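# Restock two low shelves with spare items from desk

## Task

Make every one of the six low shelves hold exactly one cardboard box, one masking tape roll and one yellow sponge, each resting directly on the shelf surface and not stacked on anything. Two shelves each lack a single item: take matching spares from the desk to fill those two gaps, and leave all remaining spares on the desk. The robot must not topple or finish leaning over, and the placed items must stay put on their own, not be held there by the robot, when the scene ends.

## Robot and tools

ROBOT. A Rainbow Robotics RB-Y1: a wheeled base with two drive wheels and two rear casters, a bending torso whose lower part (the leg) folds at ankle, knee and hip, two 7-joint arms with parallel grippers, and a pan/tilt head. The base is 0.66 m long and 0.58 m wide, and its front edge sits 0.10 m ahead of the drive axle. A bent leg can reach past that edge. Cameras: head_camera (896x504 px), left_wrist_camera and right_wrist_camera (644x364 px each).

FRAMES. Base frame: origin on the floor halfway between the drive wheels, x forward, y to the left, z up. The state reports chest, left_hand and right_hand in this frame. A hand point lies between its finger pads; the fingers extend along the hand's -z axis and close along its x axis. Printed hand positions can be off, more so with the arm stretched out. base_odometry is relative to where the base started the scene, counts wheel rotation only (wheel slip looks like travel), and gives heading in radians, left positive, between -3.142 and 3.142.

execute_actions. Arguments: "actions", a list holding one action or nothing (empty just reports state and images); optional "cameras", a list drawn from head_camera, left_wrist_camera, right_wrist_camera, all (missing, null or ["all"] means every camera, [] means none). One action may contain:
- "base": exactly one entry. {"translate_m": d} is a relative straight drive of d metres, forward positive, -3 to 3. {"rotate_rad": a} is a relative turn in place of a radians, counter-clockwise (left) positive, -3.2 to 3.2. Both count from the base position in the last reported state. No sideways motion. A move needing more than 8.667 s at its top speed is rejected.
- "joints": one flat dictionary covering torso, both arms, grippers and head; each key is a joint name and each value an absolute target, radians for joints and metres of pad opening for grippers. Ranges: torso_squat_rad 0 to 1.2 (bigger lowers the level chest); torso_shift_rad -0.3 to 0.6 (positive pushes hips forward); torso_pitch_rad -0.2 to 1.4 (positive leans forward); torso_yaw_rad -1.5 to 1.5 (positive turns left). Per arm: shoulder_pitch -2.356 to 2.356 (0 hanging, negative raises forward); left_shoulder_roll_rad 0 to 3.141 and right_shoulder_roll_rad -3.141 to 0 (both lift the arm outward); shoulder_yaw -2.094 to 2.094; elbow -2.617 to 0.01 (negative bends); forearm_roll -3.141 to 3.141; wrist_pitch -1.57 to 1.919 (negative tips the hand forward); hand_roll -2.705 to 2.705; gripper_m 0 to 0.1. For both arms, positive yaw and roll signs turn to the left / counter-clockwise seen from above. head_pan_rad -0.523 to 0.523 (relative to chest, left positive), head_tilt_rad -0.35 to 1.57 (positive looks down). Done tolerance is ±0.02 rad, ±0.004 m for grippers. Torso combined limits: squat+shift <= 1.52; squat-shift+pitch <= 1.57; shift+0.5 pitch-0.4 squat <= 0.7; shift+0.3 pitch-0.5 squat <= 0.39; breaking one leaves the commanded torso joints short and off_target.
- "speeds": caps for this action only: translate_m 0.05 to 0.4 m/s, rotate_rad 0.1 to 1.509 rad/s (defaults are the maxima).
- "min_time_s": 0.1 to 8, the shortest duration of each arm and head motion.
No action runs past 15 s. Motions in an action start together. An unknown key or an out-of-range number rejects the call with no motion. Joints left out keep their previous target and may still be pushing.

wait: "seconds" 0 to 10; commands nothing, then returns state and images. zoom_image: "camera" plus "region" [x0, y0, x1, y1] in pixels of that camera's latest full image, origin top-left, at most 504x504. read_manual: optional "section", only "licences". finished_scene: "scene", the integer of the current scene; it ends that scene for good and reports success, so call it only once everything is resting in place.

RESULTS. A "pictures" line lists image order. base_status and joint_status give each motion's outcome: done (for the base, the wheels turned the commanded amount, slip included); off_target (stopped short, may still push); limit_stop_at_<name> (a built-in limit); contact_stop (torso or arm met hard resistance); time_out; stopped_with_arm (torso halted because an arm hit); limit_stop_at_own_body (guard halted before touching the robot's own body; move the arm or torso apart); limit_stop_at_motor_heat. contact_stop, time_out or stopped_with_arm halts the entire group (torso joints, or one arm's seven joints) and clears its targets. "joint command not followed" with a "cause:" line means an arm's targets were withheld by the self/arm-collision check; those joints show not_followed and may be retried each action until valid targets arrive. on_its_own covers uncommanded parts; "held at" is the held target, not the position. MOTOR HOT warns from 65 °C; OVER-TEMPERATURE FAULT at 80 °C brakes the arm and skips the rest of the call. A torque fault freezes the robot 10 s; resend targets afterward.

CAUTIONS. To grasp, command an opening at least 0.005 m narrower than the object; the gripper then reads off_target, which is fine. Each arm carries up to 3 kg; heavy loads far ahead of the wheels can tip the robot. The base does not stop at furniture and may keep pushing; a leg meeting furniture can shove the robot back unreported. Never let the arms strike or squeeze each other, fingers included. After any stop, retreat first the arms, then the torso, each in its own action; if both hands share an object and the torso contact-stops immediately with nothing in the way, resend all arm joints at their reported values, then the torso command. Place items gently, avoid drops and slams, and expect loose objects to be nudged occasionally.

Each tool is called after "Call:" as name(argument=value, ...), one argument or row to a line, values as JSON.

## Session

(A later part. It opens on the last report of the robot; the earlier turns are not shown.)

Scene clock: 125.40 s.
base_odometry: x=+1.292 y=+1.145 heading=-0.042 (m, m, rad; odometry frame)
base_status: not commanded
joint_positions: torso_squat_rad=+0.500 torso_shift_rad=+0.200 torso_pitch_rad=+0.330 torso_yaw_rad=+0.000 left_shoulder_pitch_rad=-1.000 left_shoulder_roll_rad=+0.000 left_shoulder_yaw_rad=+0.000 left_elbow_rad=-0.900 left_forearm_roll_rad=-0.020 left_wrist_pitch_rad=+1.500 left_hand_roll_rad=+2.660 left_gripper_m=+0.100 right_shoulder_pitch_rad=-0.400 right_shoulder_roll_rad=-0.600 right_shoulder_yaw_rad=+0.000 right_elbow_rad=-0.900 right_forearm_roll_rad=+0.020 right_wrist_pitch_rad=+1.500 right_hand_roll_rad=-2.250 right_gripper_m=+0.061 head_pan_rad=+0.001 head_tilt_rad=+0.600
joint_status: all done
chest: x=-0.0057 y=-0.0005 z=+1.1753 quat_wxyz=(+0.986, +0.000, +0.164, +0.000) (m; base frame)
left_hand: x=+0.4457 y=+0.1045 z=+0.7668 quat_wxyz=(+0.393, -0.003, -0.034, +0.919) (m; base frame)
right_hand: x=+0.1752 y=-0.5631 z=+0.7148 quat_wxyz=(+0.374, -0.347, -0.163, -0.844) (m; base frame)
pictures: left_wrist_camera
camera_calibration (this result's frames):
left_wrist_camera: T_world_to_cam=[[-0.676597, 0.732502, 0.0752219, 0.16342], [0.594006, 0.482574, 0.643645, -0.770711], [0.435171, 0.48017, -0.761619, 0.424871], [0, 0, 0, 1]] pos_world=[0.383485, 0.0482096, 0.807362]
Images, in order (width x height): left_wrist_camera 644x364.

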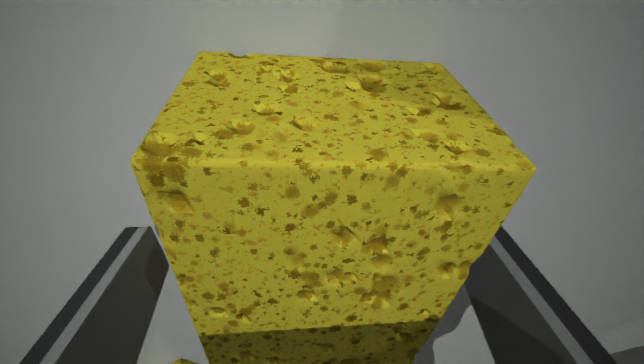

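Call:
execute_actions(
  actions=[
    {"joints":{"left_gripper_m":0.04}},
  ],
  cameras=[],
)

Call:
execute_actions(
  actions=[
    {"joints":{"torso_squat_rad":0.3}},
  ],
  cameras=[],
)

Call:
execute_actions(
  actions=[
    {"base":{"translate_m":-0.5}},
  ],
  cameras=[],
)

Call:
execute_actions(
  actions=[
    {"base":{"rotate_rad":3.14},"joints":{"left_shoulder_roll_rad":0.6,"left_shoulder_pitch_rad":-0.4,"head_tilt_rad":0.2,"torso_squat_rad":0.6}},
  ],
  cameras=[],
)

Call:
execute_actions(
  actions=[
    {"base":{"translate_m":3.0},"joints":{"right_shoulder_roll_rad":0,"right_shoulder_pitch_rad":-1.0}},
  ],
  cameras=["head_camera"],
)

Scene clock: 136.53 s.
base_odometry: x=+1.292 y=+1.145 heading=-0.042 (m, m, rad; odometry frame)
base_status: not commanded
joint_positions: torso_squat_rad=+0.500 torso_shift_rad=+0.200 torso_pitch_rad=+0.330 torso_yaw_rad=+0.000 left_shoulder_pitch_rad=-1.000 left_shoulder_roll_rad=+0.000 left_shoulder_yaw_rad=+0.000 left_elbow_rad=-0.900 left_forearm_roll_rad=-0.020 left_wrist_pitch_rad=+1.500 left_hand_roll_rad=+2.660 left_gripper_m=+0.060 right_shoulder_pitch_rad=-0.400 right_shoulder_roll_rad=-0.600 right_shoulder_yaw_rad=+0.000 right_elbow_rad=-0.900 right_forearm_roll_rad=+0.020 right_wrist_pitch_rad=+1.500 right_hand_roll_rad=-2.250 right_gripper_m=+0.061 head_pan_rad=+0.001 head_tilt_rad=+0.600
joint_status: left_gripper_m off_target (ended at +0.060, target +0.040)
chest: x=-0.0057 y=-0.0005 z=+1.1753 quat_wxyz=(+0.986, +0.000, +0.164, +0.000) (m; base frame)
left_hand: x=+0.4457 y=+0.1045 z=+0.7668 quat_wxyz=(+0.393, -0.003, -0.034, +0.919) (m; base frame)
right_hand: x=+0.1753 y=-0.5631 z=+0.7148 quat_wxyz=(+0.374, -0.347, -0.163, -0.844) (m; base frame)
pictures: none
No camera images: the call's "cameras" was empty. Leave "cameras" out to get every camera's image.

Scene clock: 138.00 s.
base_odometry: x=+1.292 y=+1.145 heading=-0.042 (m, m, rad; odometry frame)
base_status: not commanded
joint_positions: torso_squat_rad=+0.300 torso_shift_rad=+0.200 torso_pitch_rad=+0.330 torso_yaw_rad=+0.000 left_shoulder_pitch_rad=-1.000 left_shoulder_roll_rad=+0.000 left_shoulder_yaw_rad=+0.000 left_elbow_rad=-0.900 left_forearm_roll_rad=-0.020 left_wrist_pitch_rad=+1.500 left_hand_roll_rad=+2.660 left_gripper_m=+0.060 right_shoulder_pitch_rad=-0.400 right_shoulder_roll_rad=-0.600 right_shoulder_yaw_rad=+0.000 right_elbow_rad=-0.900 right_forearm_roll_rad=+0.020 right_wrist_pitch_rad=+1.500 right_hand_roll_rad=-2.250 right_gripper_m=+0.061 head_pan_rad=+0.001 head_tilt_rad=+0.600
joint_status: all done
chest: x=+0.0052 y=-0.0005 z=+1.2286 quat_wxyz=(+0.986, +0.000, +0.164, +0.000) (m; base frame)
left_hand: x=+0.4565 y=+0.1045 z=+0.8200 quat_wxyz=(+0.393, -0.003, -0.034, +0.919) (m; base frame)
right_hand: x=+0.1861 y=-0.5631 z=+0.7681 quat_wxyz=(+0.374, -0.347, -0.163, -0.844) (m; base frame)
pictures: none
No camera images: the call's "cameras" was empty. Leave "cameras" out to get every camera's image.

Scene clock: 141.03 s.
base_odometry: x=+0.793 y=+1.165 heading=-0.041 (m, m, rad; odometry frame)
base_status: done
joint_positions: torso_squat_rad=+0.300 torso_shift_rad=+0.200 torso_pitch_rad=+0.330 torso_yaw_rad=+0.000 left_shoulder_pitch_rad=-1.000 left_shoulder_roll_rad=+0.000 left_shoulder_yaw_rad=+0.000 left_elbow_rad=-0.900 left_forearm_roll_rad=-0.020 left_wrist_pitch_rad=+1.500 left_hand_roll_rad=+2.660 left_gripper_m=+0.060 right_shoulder_pitch_rad=-0.400 right_shoulder_roll_rad=-0.600 right_shoulder_yaw_rad=+0.000 right_elbow_rad=-0.900 right_forearm_roll_rad=+0.020 right_wrist_pitch_rad=+1.500 right_hand_roll_rad=-2.250 right_gripper_m=+0.061 head_pan_rad=+0.001 head_tilt_rad=+0.600
joint_status: not commanded
chest: x=+0.0051 y=-0.0005 z=+1.2286 quat_wxyz=(+0.986, +0.000, +0.164, +0.000) (m; base frame)
left_hand: x=+0.4565 y=+0.1045 z=+0.8201 quat_wxyz=(+0.393, -0.003, -0.034, +0.919) (m; base frame)
right_hand: x=+0.1860 y=-0.5631 z=+0.7681 quat_wxyz=(+0.374, -0.347, -0.163, -0.844) (m; base frame)
pictures: none
No camera images: the call's "cameras" was empty. Leave "cameras" out to get every camera's image.

Scene clock: 146.40 s.
base_odometry: x=+0.793 y=+1.165 heading=+3.098 (m, m, rad; odometry frame)
base_status: done
joint_positions: torso_squat_rad=+0.600 torso_shift_rad=+0.200 torso_pitch_rad=+0.330 torso_yaw_rad=+0.000 left_shoulder_pitch_rad=-0.400 left_shoulder_roll_rad=+0.600 left_shoulder_yaw_rad=+0.000 left_elbow_rad=-0.900 left_forearm_roll_rad=-0.020 left_wrist_pitch_rad=+1.500 left_hand_roll_rad=+2.660 left_gripper_m=+0.060 right_shoulder_pitch_rad=-0.400 right_shoulder_roll_rad=-0.600 right_shoulder_yaw_rad=+0.000 right_elbow_rad=-0.900 right_forearm_roll_rad=+0.020 right_wrist_pitch_rad=+1.500 right_hand_roll_rad=-2.250 right_gripper_m=+0.061 head_pan_rad=+0.001 head_tilt_rad=+0.200
joint_status: all done
chest: x=-0.0130 y=-0.0004 z=+1.1395 quat_wxyz=(+0.986, +0.000, +0.164, +0.000) (m; base frame)
left_hand: x=+0.1678 y=+0.5626 z=+0.6794 quat_wxyz=(+0.194, +0.307, -0.231, +0.903) (m; base frame)
right_hand: x=+0.1679 y=-0.5631 z=+0.6790 quat_wxyz=(+0.374, -0.347, -0.163, -0.844) (m; base frame)
pictures: none
No camera images: the call's "cameras" was empty. Leave "cameras" out to get every camera's image.

Scene clock: 155.37 s.
base_odometry: x=-2.204 y=+1.295 heading=+3.098 (m, m, rad; odometry frame)
base_status: done
joint_positions: torso_squat_rad=+0.600 torso_shift_rad=+0.200 torso_pitch_rad=+0.330 torso_yaw_rad=+0.000 left_shoulder_pitch_rad=-0.400 left_shoulder_roll_rad=+0.600 left_shoulder_yaw_rad=+0.000 left_elbow_rad=-0.900 left_forearm_roll_rad=-0.020 left_wrist_pitch_rad=+1.500 left_hand_roll_rad=+2.660 left_gripper_m=+0.060 right_shoulder_pitch_rad=-1.000 right_shoulder_roll_rad=+0.000 right_shoulder_yaw_rad=+0.000 right_elbow_rad=-0.900 right_forearm_roll_rad=+0.020 right_wrist_pitch_rad=+1.500 right_hand_roll_rad=-2.250 right_gripper_m=+0.061 head_pan_rad=+0.001 head_tilt_rad=+0.200
joint_status: all done
chest: x=-0.0129 y=-0.0004 z=+1.1395 quat_wxyz=(+0.986, +0.000, +0.164, +0.000) (m; base frame)
left_hand: x=+0.1677 y=+0.5625 z=+0.6793 quat_wxyz=(+0.194, +0.307, -0.231, +0.903) (m; base frame)
right_hand: x=+0.4385 y=-0.1048 z=+0.7309 quat_wxyz=(+0.572, -0.004, -0.033, -0.819) (m; base frame)
pictures: head_camera
camera_calibration (this result's frames):
head_camera: T_world_to_cam=[[-0.0202696, -0.999557, -0.0218101, 0.0359037], [-0.471825, 0.028796, -0.881222, 1.25364], [0.881459, -0.0075715, -0.4722, 0.496399], [0, 0, 0, 1]] pos_world=[0.15467, 0.00354653, 1.33992]
Images, in order (width x height): head_camera 896x504.

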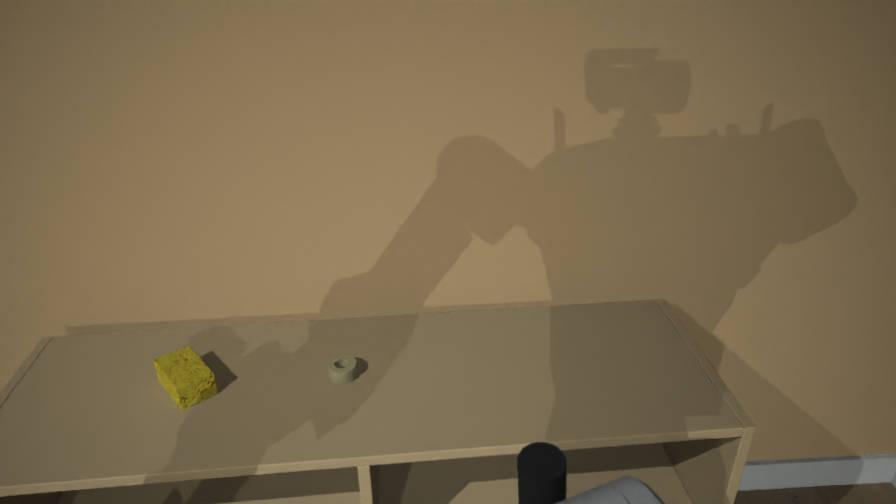

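Call:
execute_actions(
  actions=[
    {"base":{"translate_m":0.63},"joints":{"left_shoulder_pitch_rad":0.2}},
  ],
  cameras=[],
)

Call:
execute_actions(
  actions=[
    {"joints":{"torso_squat_rad":0.765}},
  ],
  cameras=["right_wrist_camera"],
)

Scene clock: 163.83 s.
base_odometry: x=-2.834 y=+1.323 heading=+3.098 (m, m, rad; odometry frame)
base_status: done
joint_positions: torso_squat_rad=+0.600 torso_shift_rad=+0.200 torso_pitch_rad=+0.330 torso_yaw_rad=+0.000 left_shoulder_pitch_rad=+0.200 left_shoulder_roll_rad=+0.600 left_shoulder_yaw_rad=+0.000 left_elbow_rad=-0.900 left_forearm_roll_rad=-0.020 left_wrist_pitch_rad=+1.500 left_hand_roll_rad=+2.660 left_gripper_m=+0.060 right_shoulder_pitch_rad=-1.000 right_shoulder_roll_rad=+0.000 right_shoulder_yaw_rad=+0.000 right_elbow_rad=-0.900 right_forearm_roll_rad=+0.020 right_wrist_pitch_rad=+1.500 right_hand_roll_rad=-2.250 right_gripper_m=+0.061 head_pan_rad=+0.001 head_tilt_rad=+0.200
joint_status: all done
chest: x=-0.0129 y=-0.0004 z=+1.1394 quat_wxyz=(+0.986, +0.000, +0.164, +0.000) (m; base frame)
left_hand: x=-0.2032 y=+0.5917 z=+0.7217 quat_wxyz=(+0.153, +0.572, -0.167, +0.788) (m; base frame)
right_hand: x=+0.4385 y=-0.1049 z=+0.7308 quat_wxyz=(+0.572, -0.004, -0.033, -0.819) (m; base frame)
pictures: none
No camera images: the call's "cameras" was empty. Leave "cameras" out to get every camera's image.

Scene clock: 165.17 s.
base_odometry: x=-2.834 y=+1.323 heading=+3.098 (m, m, rad; odometry frame)
base_status: not commanded
joint_positions: torso_squat_rad=+0.765 torso_shift_rad=+0.200 torso_pitch_rad=+0.330 torso_yaw_rad=+0.000 left_shoulder_pitch_rad=+0.200 left_shoulder_roll_rad=+0.600 left_shoulder_yaw_rad=+0.000 left_elbow_rad=-0.900 left_forearm_roll_rad=-0.020 left_wrist_pitch_rad=+1.500 left_hand_roll_rad=+2.660 left_gripper_m=+0.060 right_shoulder_pitch_rad=-1.000 right_shoulder_roll_rad=+0.000 right_shoulder_yaw_rad=+0.000 right_elbow_rad=-0.900 right_forearm_roll_rad=+0.020 right_wrist_pitch_rad=+1.500 right_hand_roll_rad=-2.250 right_gripper_m=+0.061 head_pan_rad=+0.001 head_tilt_rad=+0.200
joint_status: all done
chest: x=-0.0275 y=-0.0004 z=+1.0682 quat_wxyz=(+0.986, +0.000, +0.164, +0.000) (m; base frame)
left_hand: x=-0.2176 y=+0.5917 z=+0.6504 quat_wxyz=(+0.153, +0.572, -0.167, +0.788) (m; base frame)
right_hand: x=+0.4240 y=-0.1048 z=+0.6596 quat_wxyz=(+0.572, -0.004, -0.033, -0.819) (m; base frame)
pictures: right_wrist_camera
camera_calibration (this result's frames):
right_wrist_camera: T_world_to_cam=[[0.337004, 0.941491, -0.00488439, -0.0408788], [0.70233, -0.247935, 0.667279, -0.726919], [0.627025, -0.228306, -0.744792, 0.288365], [0, 0, 0, 1]] pos_world=[0.343501, -0.0759063, 0.69963]
Images, in order (width x height): right_wrist_camera 644x364.

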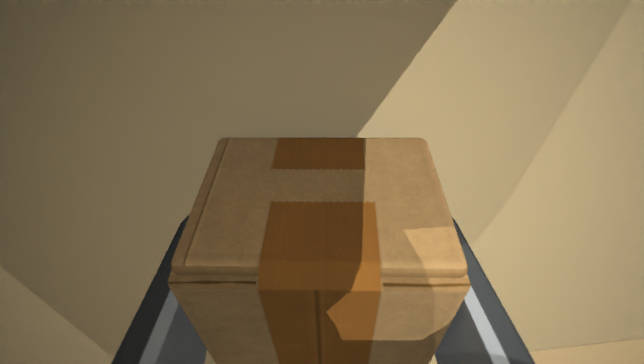

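Call:
execute_actions(
  actions=[
    {"joints":{"torso_squat_rad":0.78}},
  ],
  cameras=[],
)

Call:
execute_actions(
  actions=[
    {"joints":{"right_gripper_m":0.1}},
  ],
  cameras=[],
)

Call:
execute_actions(
  actions=[
    {"joints":{"torso_squat_rad":0.6}},
  ],
  cameras=[],
)

Call:
execute_actions(
  actions=[
    {"base":{"translate_m":-0.6}},
  ],
  cameras=["head_camera"],
)

Call:
execute_actions(
  actions=[
    {"base":{"rotate_rad":1.7},"joints":{"right_shoulder_pitch_rad":-0.1,"right_shoulder_roll_rad":-0.3,"right_elbow_rad":-0.3,"right_wrist_pitch_rad":0}},
  ],
  cameras=[],
)

Call:
execute_actions(
  actions=[
    {"base":{"translate_m":2.0},"joints":{"left_shoulder_pitch_rad":-1.0,"left_shoulder_roll_rad":0}},
  ],
  cameras=[],
)

Call:
execute_actions(
  actions=[
    {"base":{"rotate_rad":-1.59}},
  ],
  cameras=["head_camera"],
)

Scene clock: 179.77 s.
base_odometry: x=-2.834 y=+1.323 heading=+3.098 (m, m, rad; odometry frame)
base_status: not commanded
joint_positions: torso_squat_rad=+0.780 torso_shift_rad=+0.199 torso_pitch_rad=+0.328 torso_yaw_rad=+0.000 left_shoulder_pitch_rad=+0.200 left_shoulder_roll_rad=+0.600 left_shoulder_yaw_rad=+0.000 left_elbow_rad=-0.900 left_forearm_roll_rad=-0.020 left_wrist_pitch_rad=+1.500 left_hand_roll_rad=+2.660 left_gripper_m=+0.060 right_shoulder_pitch_rad=-1.003 right_shoulder_roll_rad=+0.000 right_shoulder_yaw_rad=+0.000 right_elbow_rad=-0.902 right_forearm_roll_rad=+0.020 right_wrist_pitch_rad=+1.500 right_hand_roll_rad=-2.250 right_gripper_m=+0.061 head_pan_rad=+0.001 head_tilt_rad=+0.200
joint_status: all done
chest: x=-0.0296 y=-0.0004 z=+1.0611 quat_wxyz=(+0.987, +0.000, +0.163, +0.000) (m; base frame)
left_hand: x=-0.2191 y=+0.5917 z=+0.6430 quat_wxyz=(+0.153, +0.572, -0.167, +0.788) (m; base frame)
right_hand: x=+0.4242 y=-0.1044 z=+0.6550 quat_wxyz=(+0.573, -0.001, -0.035, -0.819) (m; base frame)
pictures: none
No camera images: the call's "cameras" was empty. Leave "cameras" out to get every camera's image.

Scene clock: 180.90 s.
base_odometry: x=-2.834 y=+1.323 heading=+3.098 (m, m, rad; odometry frame)
base_status: not commanded
joint_positions: torso_squat_rad=+0.780 torso_shift_rad=+0.200 torso_pitch_rad=+0.330 torso_yaw_rad=+0.000 left_shoulder_pitch_rad=+0.200 left_shoulder_roll_rad=+0.600 left_shoulder_yaw_rad=+0.000 left_elbow_rad=-0.900 left_forearm_roll_rad=-0.020 left_wrist_pitch_rad=+1.500 left_hand_roll_rad=+2.660 left_gripper_m=+0.060 right_shoulder_pitch_rad=-1.001 right_shoulder_roll_rad=+0.000 right_shoulder_yaw_rad=+0.000 right_elbow_rad=-0.900 right_forearm_roll_rad=+0.020 right_wrist_pitch_rad=+1.500 right_hand_roll_rad=-2.250 right_gripper_m=+0.100 head_pan_rad=+0.001 head_tilt_rad=+0.200
joint_status: all done
chest: x=-0.0290 y=-0.0004 z=+1.0610 quat_wxyz=(+0.986, +0.000, +0.164, +0.000) (m; base frame)
left_hand: x=-0.2190 y=+0.5917 z=+0.6431 quat_wxyz=(+0.153, +0.572, -0.167, +0.788) (m; base frame)
right_hand: x=+0.4229 y=-0.1050 z=+0.6528 quat_wxyz=(+0.572, -0.003, -0.034, -0.819) (m; base frame)
pictures: none
No camera images: the call's "cameras" was empty. Leave "cameras" out to get every camera's image.

Scene clock: 182.30 s.
base_odometry: x=-2.834 y=+1.323 heading=+3.098 (m, m, rad; odometry frame)
base_status: not commanded
joint_positions: torso_squat_rad=+0.600 torso_shift_rad=+0.200 torso_pitch_rad=+0.330 torso_yaw_rad=+0.000 left_shoulder_pitch_rad=+0.200 left_shoulder_roll_rad=+0.600 left_shoulder_yaw_rad=+0.000 left_elbow_rad=-0.900 left_forearm_roll_rad=-0.020 left_wrist_pitch_rad=+1.500 left_hand_roll_rad=+2.660 left_gripper_m=+0.060 right_shoulder_pitch_rad=-1.000 right_shoulder_roll_rad=+0.000 right_shoulder_yaw_rad=+0.000 right_elbow_rad=-0.900 right_forearm_roll_rad=+0.020 right_wrist_pitch_rad=+1.500 right_hand_roll_rad=-2.250 right_gripper_m=+0.100 head_pan_rad=+0.001 head_tilt_rad=+0.200
joint_status: all done
chest: x=-0.0130 y=-0.0004 z=+1.1394 quat_wxyz=(+0.986, +0.000, +0.164, +0.000) (m; base frame)
left_hand: x=-0.2031 y=+0.5917 z=+0.7216 quat_wxyz=(+0.154, +0.572, -0.167, +0.788) (m; base frame)
right_hand: x=+0.4387 y=-0.1050 z=+0.7310 quat_wxyz=(+0.572, -0.004, -0.034, -0.819) (m; base frame)
pictures: none
No camera images: the call's "cameras" was empty. Leave "cameras" out to get every camera's image.

Scene clock: 185.63 s.
base_odometry: x=-2.234 y=+1.296 heading=+3.097 (m, m, rad; odometry frame)
base_status: done
joint_positions: torso_squat_rad=+0.600 torso_shift_rad=+0.200 torso_pitch_rad=+0.330 torso_yaw_rad=+0.000 left_shoulder_pitch_rad=+0.200 left_shoulder_roll_rad=+0.600 left_shoulder_yaw_rad=+0.000 left_elbow_rad=-0.900 left_forearm_roll_rad=-0.020 left_wrist_pitch_rad=+1.500 left_hand_roll_rad=+2.660 left_gripper_m=+0.060 right_shoulder_pitch_rad=-1.000 right_shoulder_roll_rad=+0.000 right_shoulder_yaw_rad=+0.000 right_elbow_rad=-0.900 right_forearm_roll_rad=+0.020 right_wrist_pitch_rad=+1.500 right_hand_roll_rad=-2.250 right_gripper_m=+0.100 head_pan_rad=+0.001 head_tilt_rad=+0.200
joint_status: not commanded
chest: x=-0.0130 y=-0.0004 z=+1.1395 quat_wxyz=(+0.986, +0.000, +0.164, +0.000) (m; base frame)
left_hand: x=-0.2031 y=+0.5917 z=+0.7216 quat_wxyz=(+0.153, +0.572, -0.167, +0.788) (m; base frame)
right_hand: x=+0.4386 y=-0.1050 z=+0.7310 quat_wxyz=(+0.572, -0.004, -0.033, -0.819) (m; base frame)
pictures: head_camera
camera_calibration (this result's frames):
head_camera: T_world_to_cam=[[-0.0203263, -0.999556, -0.0217642, 0.0358591], [-0.471675, 0.028781, -0.881303, 1.2537], [0.881538, -0.00764797, -0.472051, 0.496307], [0, 0, 0, 1]] pos_world=[0.154557, 0.00355605, 1.33996]
Images, in order (width x height): head_camera 896x504.

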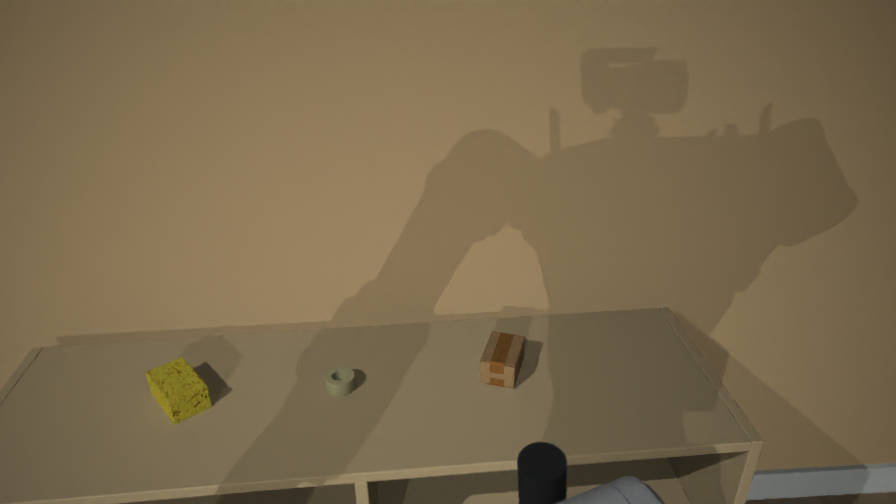

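Scene clock: 189.67 s.
base_odometry: x=-2.234 y=+1.296 heading=-1.487 (m, m, rad; odometry frame)
base_status: done
joint_positions: torso_squat_rad=+0.600 torso_shift_rad=+0.200 torso_pitch_rad=+0.330 torso_yaw_rad=+0.000 left_shoulder_pitch_rad=+0.200 left_shoulder_roll_rad=+0.600 left_shoulder_yaw_rad=+0.000 left_elbow_rad=-0.900 left_forearm_roll_rad=-0.020 left_wrist_pitch_rad=+1.500 left_hand_roll_rad=+2.660 left_gripper_m=+0.060 right_shoulder_pitch_rad=-0.100 right_shoulder_roll_rad=-0.300 right_shoulder_yaw_rad=+0.000 right_elbow_rad=-0.300 right_forearm_roll_rad=+0.020 right_wrist_pitch_rad=+0.000 right_hand_roll_rad=-2.250 right_gripper_m=+0.100 head_pan_rad=+0.001 head_tilt_rad=+0.200
joint_status: all done
chest: x=-0.0130 y=-0.0004 z=+1.1395 quat_wxyz=(+0.986, +0.000, +0.164, +0.000) (m; base frame)
left_hand: x=-0.2030 y=+0.5917 z=+0.7216 quat_wxyz=(+0.154, +0.572, -0.167, +0.788) (m; base frame)
right_hand: x=-0.0065 y=-0.4357 z=+0.4824 quat_wxyz=(+0.485, -0.031, -0.140, -0.863) (m; base frame)
pictures: none
No camera images: the call's "cameras" was empty. Leave "cameras" out to get every camera's image.

Scene clock: 196.20 s.
base_odometry: x=-2.068 y=-0.697 heading=-1.487 (m, m, rad; odometry frame)
base_status: done
joint_positions: torso_squat_rad=+0.600 torso_shift_rad=+0.200 torso_pitch_rad=+0.330 torso_yaw_rad=+0.000 left_shoulder_pitch_rad=-1.000 left_shoulder_roll_rad=+0.000 left_shoulder_yaw_rad=+0.000 left_elbow_rad=-0.900 left_forearm_roll_rad=-0.020 left_wrist_pitch_rad=+1.500 left_hand_roll_rad=+2.660 left_gripper_m=+0.060 right_shoulder_pitch_rad=-0.100 right_shoulder_roll_rad=-0.300 right_shoulder_yaw_rad=+0.000 right_elbow_rad=-0.300 right_forearm_roll_rad=+0.020 right_wrist_pitch_rad=+0.000 right_hand_roll_rad=-2.250 right_gripper_m=+0.100 head_pan_rad=+0.001 head_tilt_rad=+0.200
joint_status: all done
chest: x=-0.0129 y=-0.0004 z=+1.1394 quat_wxyz=(+0.986, +0.000, +0.164, +0.000) (m; base frame)
left_hand: x=+0.4384 y=+0.1044 z=+0.7309 quat_wxyz=(+0.394, -0.003, -0.034, +0.919) (m; base frame)
right_hand: x=-0.0062 y=-0.4356 z=+0.4823 quat_wxyz=(+0.485, -0.030, -0.140, -0.863) (m; base frame)
pictures: none
No camera images: the call's "cameras" was empty. Leave "cameras" out to get every camera's image.

Scene clock: 200.13 s.
base_odometry: x=-2.068 y=-0.697 heading=-3.077 (m, m, rad; odometry frame)
base_status: done
joint_positions: torso_squat_rad=+0.600 torso_shift_rad=+0.200 torso_pitch_rad=+0.330 torso_yaw_rad=+0.000 left_shoulder_pitch_rad=-1.000 left_shoulder_roll_rad=+0.000 left_shoulder_yaw_rad=+0.000 left_elbow_rad=-0.900 left_forearm_roll_rad=-0.020 left_wrist_pitch_rad=+1.500 left_hand_roll_rad=+2.660 left_gripper_m=+0.060 right_shoulder_pitch_rad=-0.100 right_shoulder_roll_rad=-0.300 right_shoulder_yaw_rad=+0.000 right_elbow_rad=-0.300 right_forearm_roll_rad=+0.020 right_wrist_pitch_rad=+0.000 right_hand_roll_rad=-2.250 right_gripper_m=+0.100 head_pan_rad=+0.001 head_tilt_rad=+0.200
joint_status: not commanded
chest: x=-0.0129 y=-0.0004 z=+1.1394 quat_wxyz=(+0.986, +0.000, +0.164, +0.000) (m; base frame)
left_hand: x=+0.4384 y=+0.1044 z=+0.7309 quat_wxyz=(+0.394, -0.003, -0.034, +0.919) (m; base frame)
right_hand: x=-0.0062 y=-0.4357 z=+0.4823 quat_wxyz=(+0.485, -0.030, -0.140, -0.863) (m; base frame)
pictures: head_camera
camera_calibration (this result's frames):
head_camera: T_world_to_cam=[[-0.0203546, -0.999556, -0.0217808, 0.0358732], [-0.47185, 0.0288105, -0.881208, 1.25363], [0.881444, -0.00765935, -0.472227, 0.496405], [0, 0, 0, 1]] pos_world=[0.154702, 0.00354172, 1.33991]
Images, in order (width x height): head_camera 896x504.

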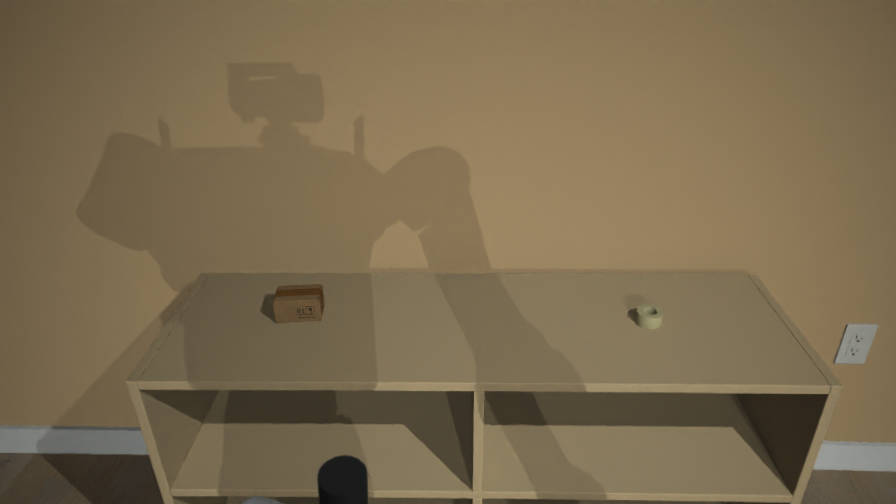

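Call:
execute_actions(
  actions=[
    {"base":{"rotate_rad":-0.13}},
  ],
  cameras=[],
)

Call:
execute_actions(
  actions=[
    {"base":{"translate_m":0.76}},
  ],
  cameras=[],
)

Call:
execute_actions(
  actions=[
    {"joints":{"torso_squat_rad":0.775}},
  ],
  cameras=[],
)

Call:
execute_actions(
  actions=[
    {"joints":{"left_gripper_m":0.1}},
  ],
  cameras=[],
)

Call:
execute_actions(
  actions=[
    {"joints":{"torso_squat_rad":0.6}},
  ],
  cameras=[],
)

Call:
execute_actions(
  actions=[
    {"base":{"translate_m":-0.6}},
  ],
  cameras=["head_camera"],
)

Scene clock: 215.17 s.
base_odometry: x=-2.067 y=-0.697 heading=+3.077 (m, m, rad; odometry frame)
base_status: done
joint_positions: torso_squat_rad=+0.600 torso_shift_rad=+0.200 torso_pitch_rad=+0.330 torso_yaw_rad=+0.000 left_shoulder_pitch_rad=-1.000 left_shoulder_roll_rad=+0.000 left_shoulder_yaw_rad=+0.000 left_elbow_rad=-0.900 left_forearm_roll_rad=-0.020 left_wrist_pitch_rad=+1.500 left_hand_roll_rad=+2.660 left_gripper_m=+0.060 right_shoulder_pitch_rad=-0.100 right_shoulder_roll_rad=-0.300 right_shoulder_yaw_rad=+0.000 right_elbow_rad=-0.300 right_forearm_roll_rad=+0.020 right_wrist_pitch_rad=+0.000 right_hand_roll_rad=-2.250 right_gripper_m=+0.100 head_pan_rad=+0.001 head_tilt_rad=+0.200
joint_status: not commanded
chest: x=-0.0129 y=-0.0004 z=+1.1394 quat_wxyz=(+0.986, +0.000, +0.164, +0.000) (m; base frame)
left_hand: x=+0.4384 y=+0.1044 z=+0.7309 quat_wxyz=(+0.394, -0.003, -0.034, +0.919) (m; base frame)
right_hand: x=-0.0062 y=-0.4357 z=+0.4823 quat_wxyz=(+0.485, -0.030, -0.140, -0.863) (m; base frame)
pictures: none
No camera images: the call's "cameras" was empty. Leave "cameras" out to get every camera's image.

Scene clock: 218.60 s.
base_odometry: x=-2.826 y=-0.648 heading=+3.078 (m, m, rad; odometry frame)
base_status: done
joint_positions: torso_squat_rad=+0.600 torso_shift_rad=+0.200 torso_pitch_rad=+0.330 torso_yaw_rad=+0.000 left_shoulder_pitch_rad=-1.000 left_shoulder_roll_rad=+0.000 left_shoulder_yaw_rad=+0.000 left_elbow_rad=-0.900 left_forearm_roll_rad=-0.020 left_wrist_pitch_rad=+1.500 left_hand_roll_rad=+2.660 left_gripper_m=+0.060 right_shoulder_pitch_rad=-0.100 right_shoulder_roll_rad=-0.300 right_shoulder_yaw_rad=+0.000 right_elbow_rad=-0.300 right_forearm_roll_rad=+0.020 right_wrist_pitch_rad=+0.000 right_hand_roll_rad=-2.250 right_gripper_m=+0.100 head_pan_rad=+0.001 head_tilt_rad=+0.200
joint_status: not commanded
chest: x=-0.0129 y=-0.0004 z=+1.1394 quat_wxyz=(+0.986, +0.000, +0.164, +0.000) (m; base frame)
left_hand: x=+0.4384 y=+0.1044 z=+0.7309 quat_wxyz=(+0.394, -0.003, -0.034, +0.919) (m; base frame)
right_hand: x=-0.0062 y=-0.4356 z=+0.4823 quat_wxyz=(+0.485, -0.030, -0.140, -0.863) (m; base frame)
pictures: none
No camera images: the call's "cameras" was empty. Leave "cameras" out to get every camera's image.

Scene clock: 220.17 s.
base_odometry: x=-2.826 y=-0.648 heading=+3.078 (m, m, rad; odometry frame)
base_status: not commanded
joint_positions: torso_squat_rad=+0.775 torso_shift_rad=+0.200 torso_pitch_rad=+0.330 torso_yaw_rad=+0.000 left_shoulder_pitch_rad=-1.001 left_shoulder_roll_rad=+0.000 left_shoulder_yaw_rad=+0.000 left_elbow_rad=-0.901 left_forearm_roll_rad=-0.020 left_wrist_pitch_rad=+1.500 left_hand_roll_rad=+2.660 left_gripper_m=+0.060 right_shoulder_pitch_rad=-0.100 right_shoulder_roll_rad=-0.300 right_shoulder_yaw_rad=+0.000 right_elbow_rad=-0.300 right_forearm_roll_rad=+0.020 right_wrist_pitch_rad=+0.000 right_hand_roll_rad=-2.250 right_gripper_m=+0.100 head_pan_rad=+0.001 head_tilt_rad=+0.200
joint_status: all done
chest: x=-0.0286 y=-0.0004 z=+1.0634 quat_wxyz=(+0.986, +0.000, +0.164, +0.000) (m; base frame)
left_hand: x=+0.4233 y=+0.1043 z=+0.6555 quat_wxyz=(+0.394, -0.003, -0.034, +0.919) (m; base frame)
right_hand: x=-0.0216 y=-0.4356 z=+0.4063 quat_wxyz=(+0.485, -0.030, -0.140, -0.863) (m; base frame)
pictures: none
No camera images: the call's "cameras" was empty. Leave "cameras" out to get every camera's image.

Scene clock: 221.27 s.
base_odometry: x=-2.826 y=-0.648 heading=+3.078 (m, m, rad; odometry frame)
base_status: not commanded
joint_positions: torso_squat_rad=+0.775 torso_shift_rad=+0.200 torso_pitch_rad=+0.330 torso_yaw_rad=+0.000 left_shoulder_pitch_rad=-1.000 left_shoulder_roll_rad=+0.000 left_shoulder_yaw_rad=+0.000 left_elbow_rad=-0.900 left_forearm_roll_rad=-0.020 left_wrist_pitch_rad=+1.500 left_hand_roll_rad=+2.660 left_gripper_m=+0.100 right_shoulder_pitch_rad=-0.100 right_shoulder_roll_rad=-0.300 right_shoulder_yaw_rad=+0.000 right_elbow_rad=-0.300 right_forearm_roll_rad=+0.020 right_wrist_pitch_rad=+0.000 right_hand_roll_rad=-2.250 right_gripper_m=+0.100 head_pan_rad=+0.001 head_tilt_rad=+0.200
joint_status: all done
chest: x=-0.0285 y=-0.0004 z=+1.0634 quat_wxyz=(+0.986, +0.000, +0.164, +0.000) (m; base frame)
left_hand: x=+0.4232 y=+0.1044 z=+0.6551 quat_wxyz=(+0.394, -0.003, -0.034, +0.919) (m; base frame)
right_hand: x=-0.0216 y=-0.4356 z=+0.4063 quat_wxyz=(+0.485, -0.030, -0.140, -0.863) (m; base frame)
pictures: none
No camera images: the call's "cameras" was empty. Leave "cameras" out to get every camera's image.

Scene clock: 222.63 s.
base_odometry: x=-2.826 y=-0.648 heading=+3.078 (m, m, rad; odometry frame)
base_status: not commanded
joint_positions: torso_squat_rad=+0.600 torso_shift_rad=+0.200 torso_pitch_rad=+0.330 torso_yaw_rad=+0.000 left_shoulder_pitch_rad=-1.000 left_shoulder_roll_rad=+0.000 left_shoulder_yaw_rad=+0.000 left_elbow_rad=-0.900 left_forearm_roll_rad=-0.020 left_wrist_pitch_rad=+1.500 left_hand_roll_rad=+2.660 left_gripper_m=+0.100 right_shoulder_pitch_rad=-0.100 right_shoulder_roll_rad=-0.300 right_shoulder_yaw_rad=+0.000 right_elbow_rad=-0.300 right_forearm_roll_rad=+0.020 right_wrist_pitch_rad=+0.000 right_hand_roll_rad=-2.250 right_gripper_m=+0.100 head_pan_rad=+0.001 head_tilt_rad=+0.200
joint_status: all done
chest: x=-0.0129 y=-0.0004 z=+1.1394 quat_wxyz=(+0.986, +0.000, +0.164, +0.000) (m; base frame)
left_hand: x=+0.4385 y=+0.1044 z=+0.7309 quat_wxyz=(+0.394, -0.003, -0.034, +0.919) (m; base frame)
right_hand: x=-0.0062 y=-0.4356 z=+0.4823 quat_wxyz=(+0.485, -0.030, -0.140, -0.863) (m; base frame)
pictures: none
No camera images: the call's "cameras" was empty. Leave "cameras" out to get every camera's image.

Scene clock: 225.97 s.
base_odometry: x=-2.227 y=-0.686 heading=+3.079 (m, m, rad; odometry frame)
base_status: done
joint_positions: torso_squat_rad=+0.600 torso_shift_rad=+0.200 torso_pitch_rad=+0.330 torso_yaw_rad=+0.000 left_shoulder_pitch_rad=-1.000 left_shoulder_roll_rad=+0.000 left_shoulder_yaw_rad=+0.000 left_elbow_rad=-0.900 left_forearm_roll_rad=-0.020 left_wrist_pitch_rad=+1.500 left_hand_roll_rad=+2.660 left_gripper_m=+0.100 right_shoulder_pitch_rad=-0.100 right_shoulder_roll_rad=-0.300 right_shoulder_yaw_rad=+0.000 right_elbow_rad=-0.300 right_forearm_roll_rad=+0.020 right_wrist_pitch_rad=+0.000 right_hand_roll_rad=-2.250 right_gripper_m=+0.100 head_pan_rad=+0.001 head_tilt_rad=+0.200
joint_status: not commanded
chest: x=-0.0130 y=-0.0004 z=+1.1395 quat_wxyz=(+0.986, +0.000, +0.164, +0.000) (m; base frame)
left_hand: x=+0.4384 y=+0.1044 z=+0.7309 quat_wxyz=(+0.394, -0.003, -0.034, +0.919) (m; base frame)
right_hand: x=-0.0063 y=-0.4356 z=+0.4823 quat_wxyz=(+0.485, -0.030, -0.140, -0.863) (m; base frame)
pictures: head_camera
camera_calibration (this result's frames):
head_camera: T_world_to_cam=[[-0.0203239, -0.999556, -0.0217904, 0.0358842], [-0.471768, 0.0288038, -0.881252, 1.25366], [0.881488, -0.00763051, -0.472144, 0.496357], [0, 0, 0, 1]] pos_world=[0.154635, 0.00354549, 1.33993]
Images, in order (width x height): head_camera 896x504.

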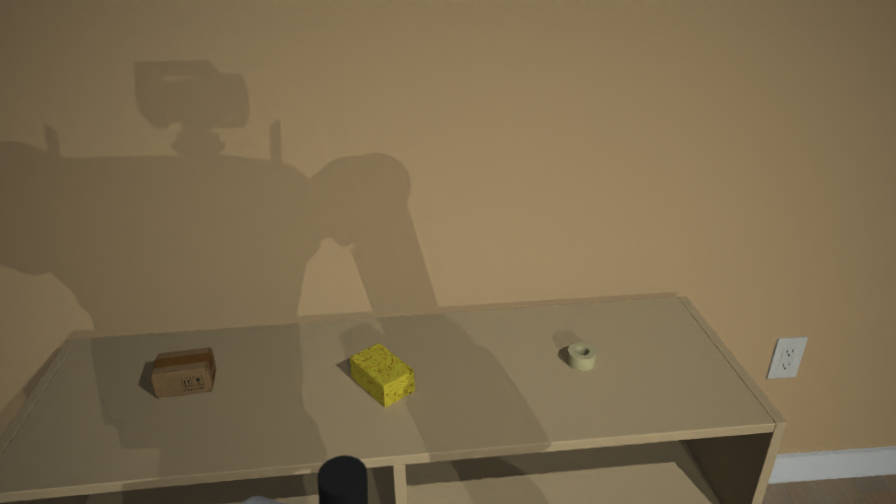

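Call:
finished_scene(
  scene=2,
)

The scene is finished: the task was done.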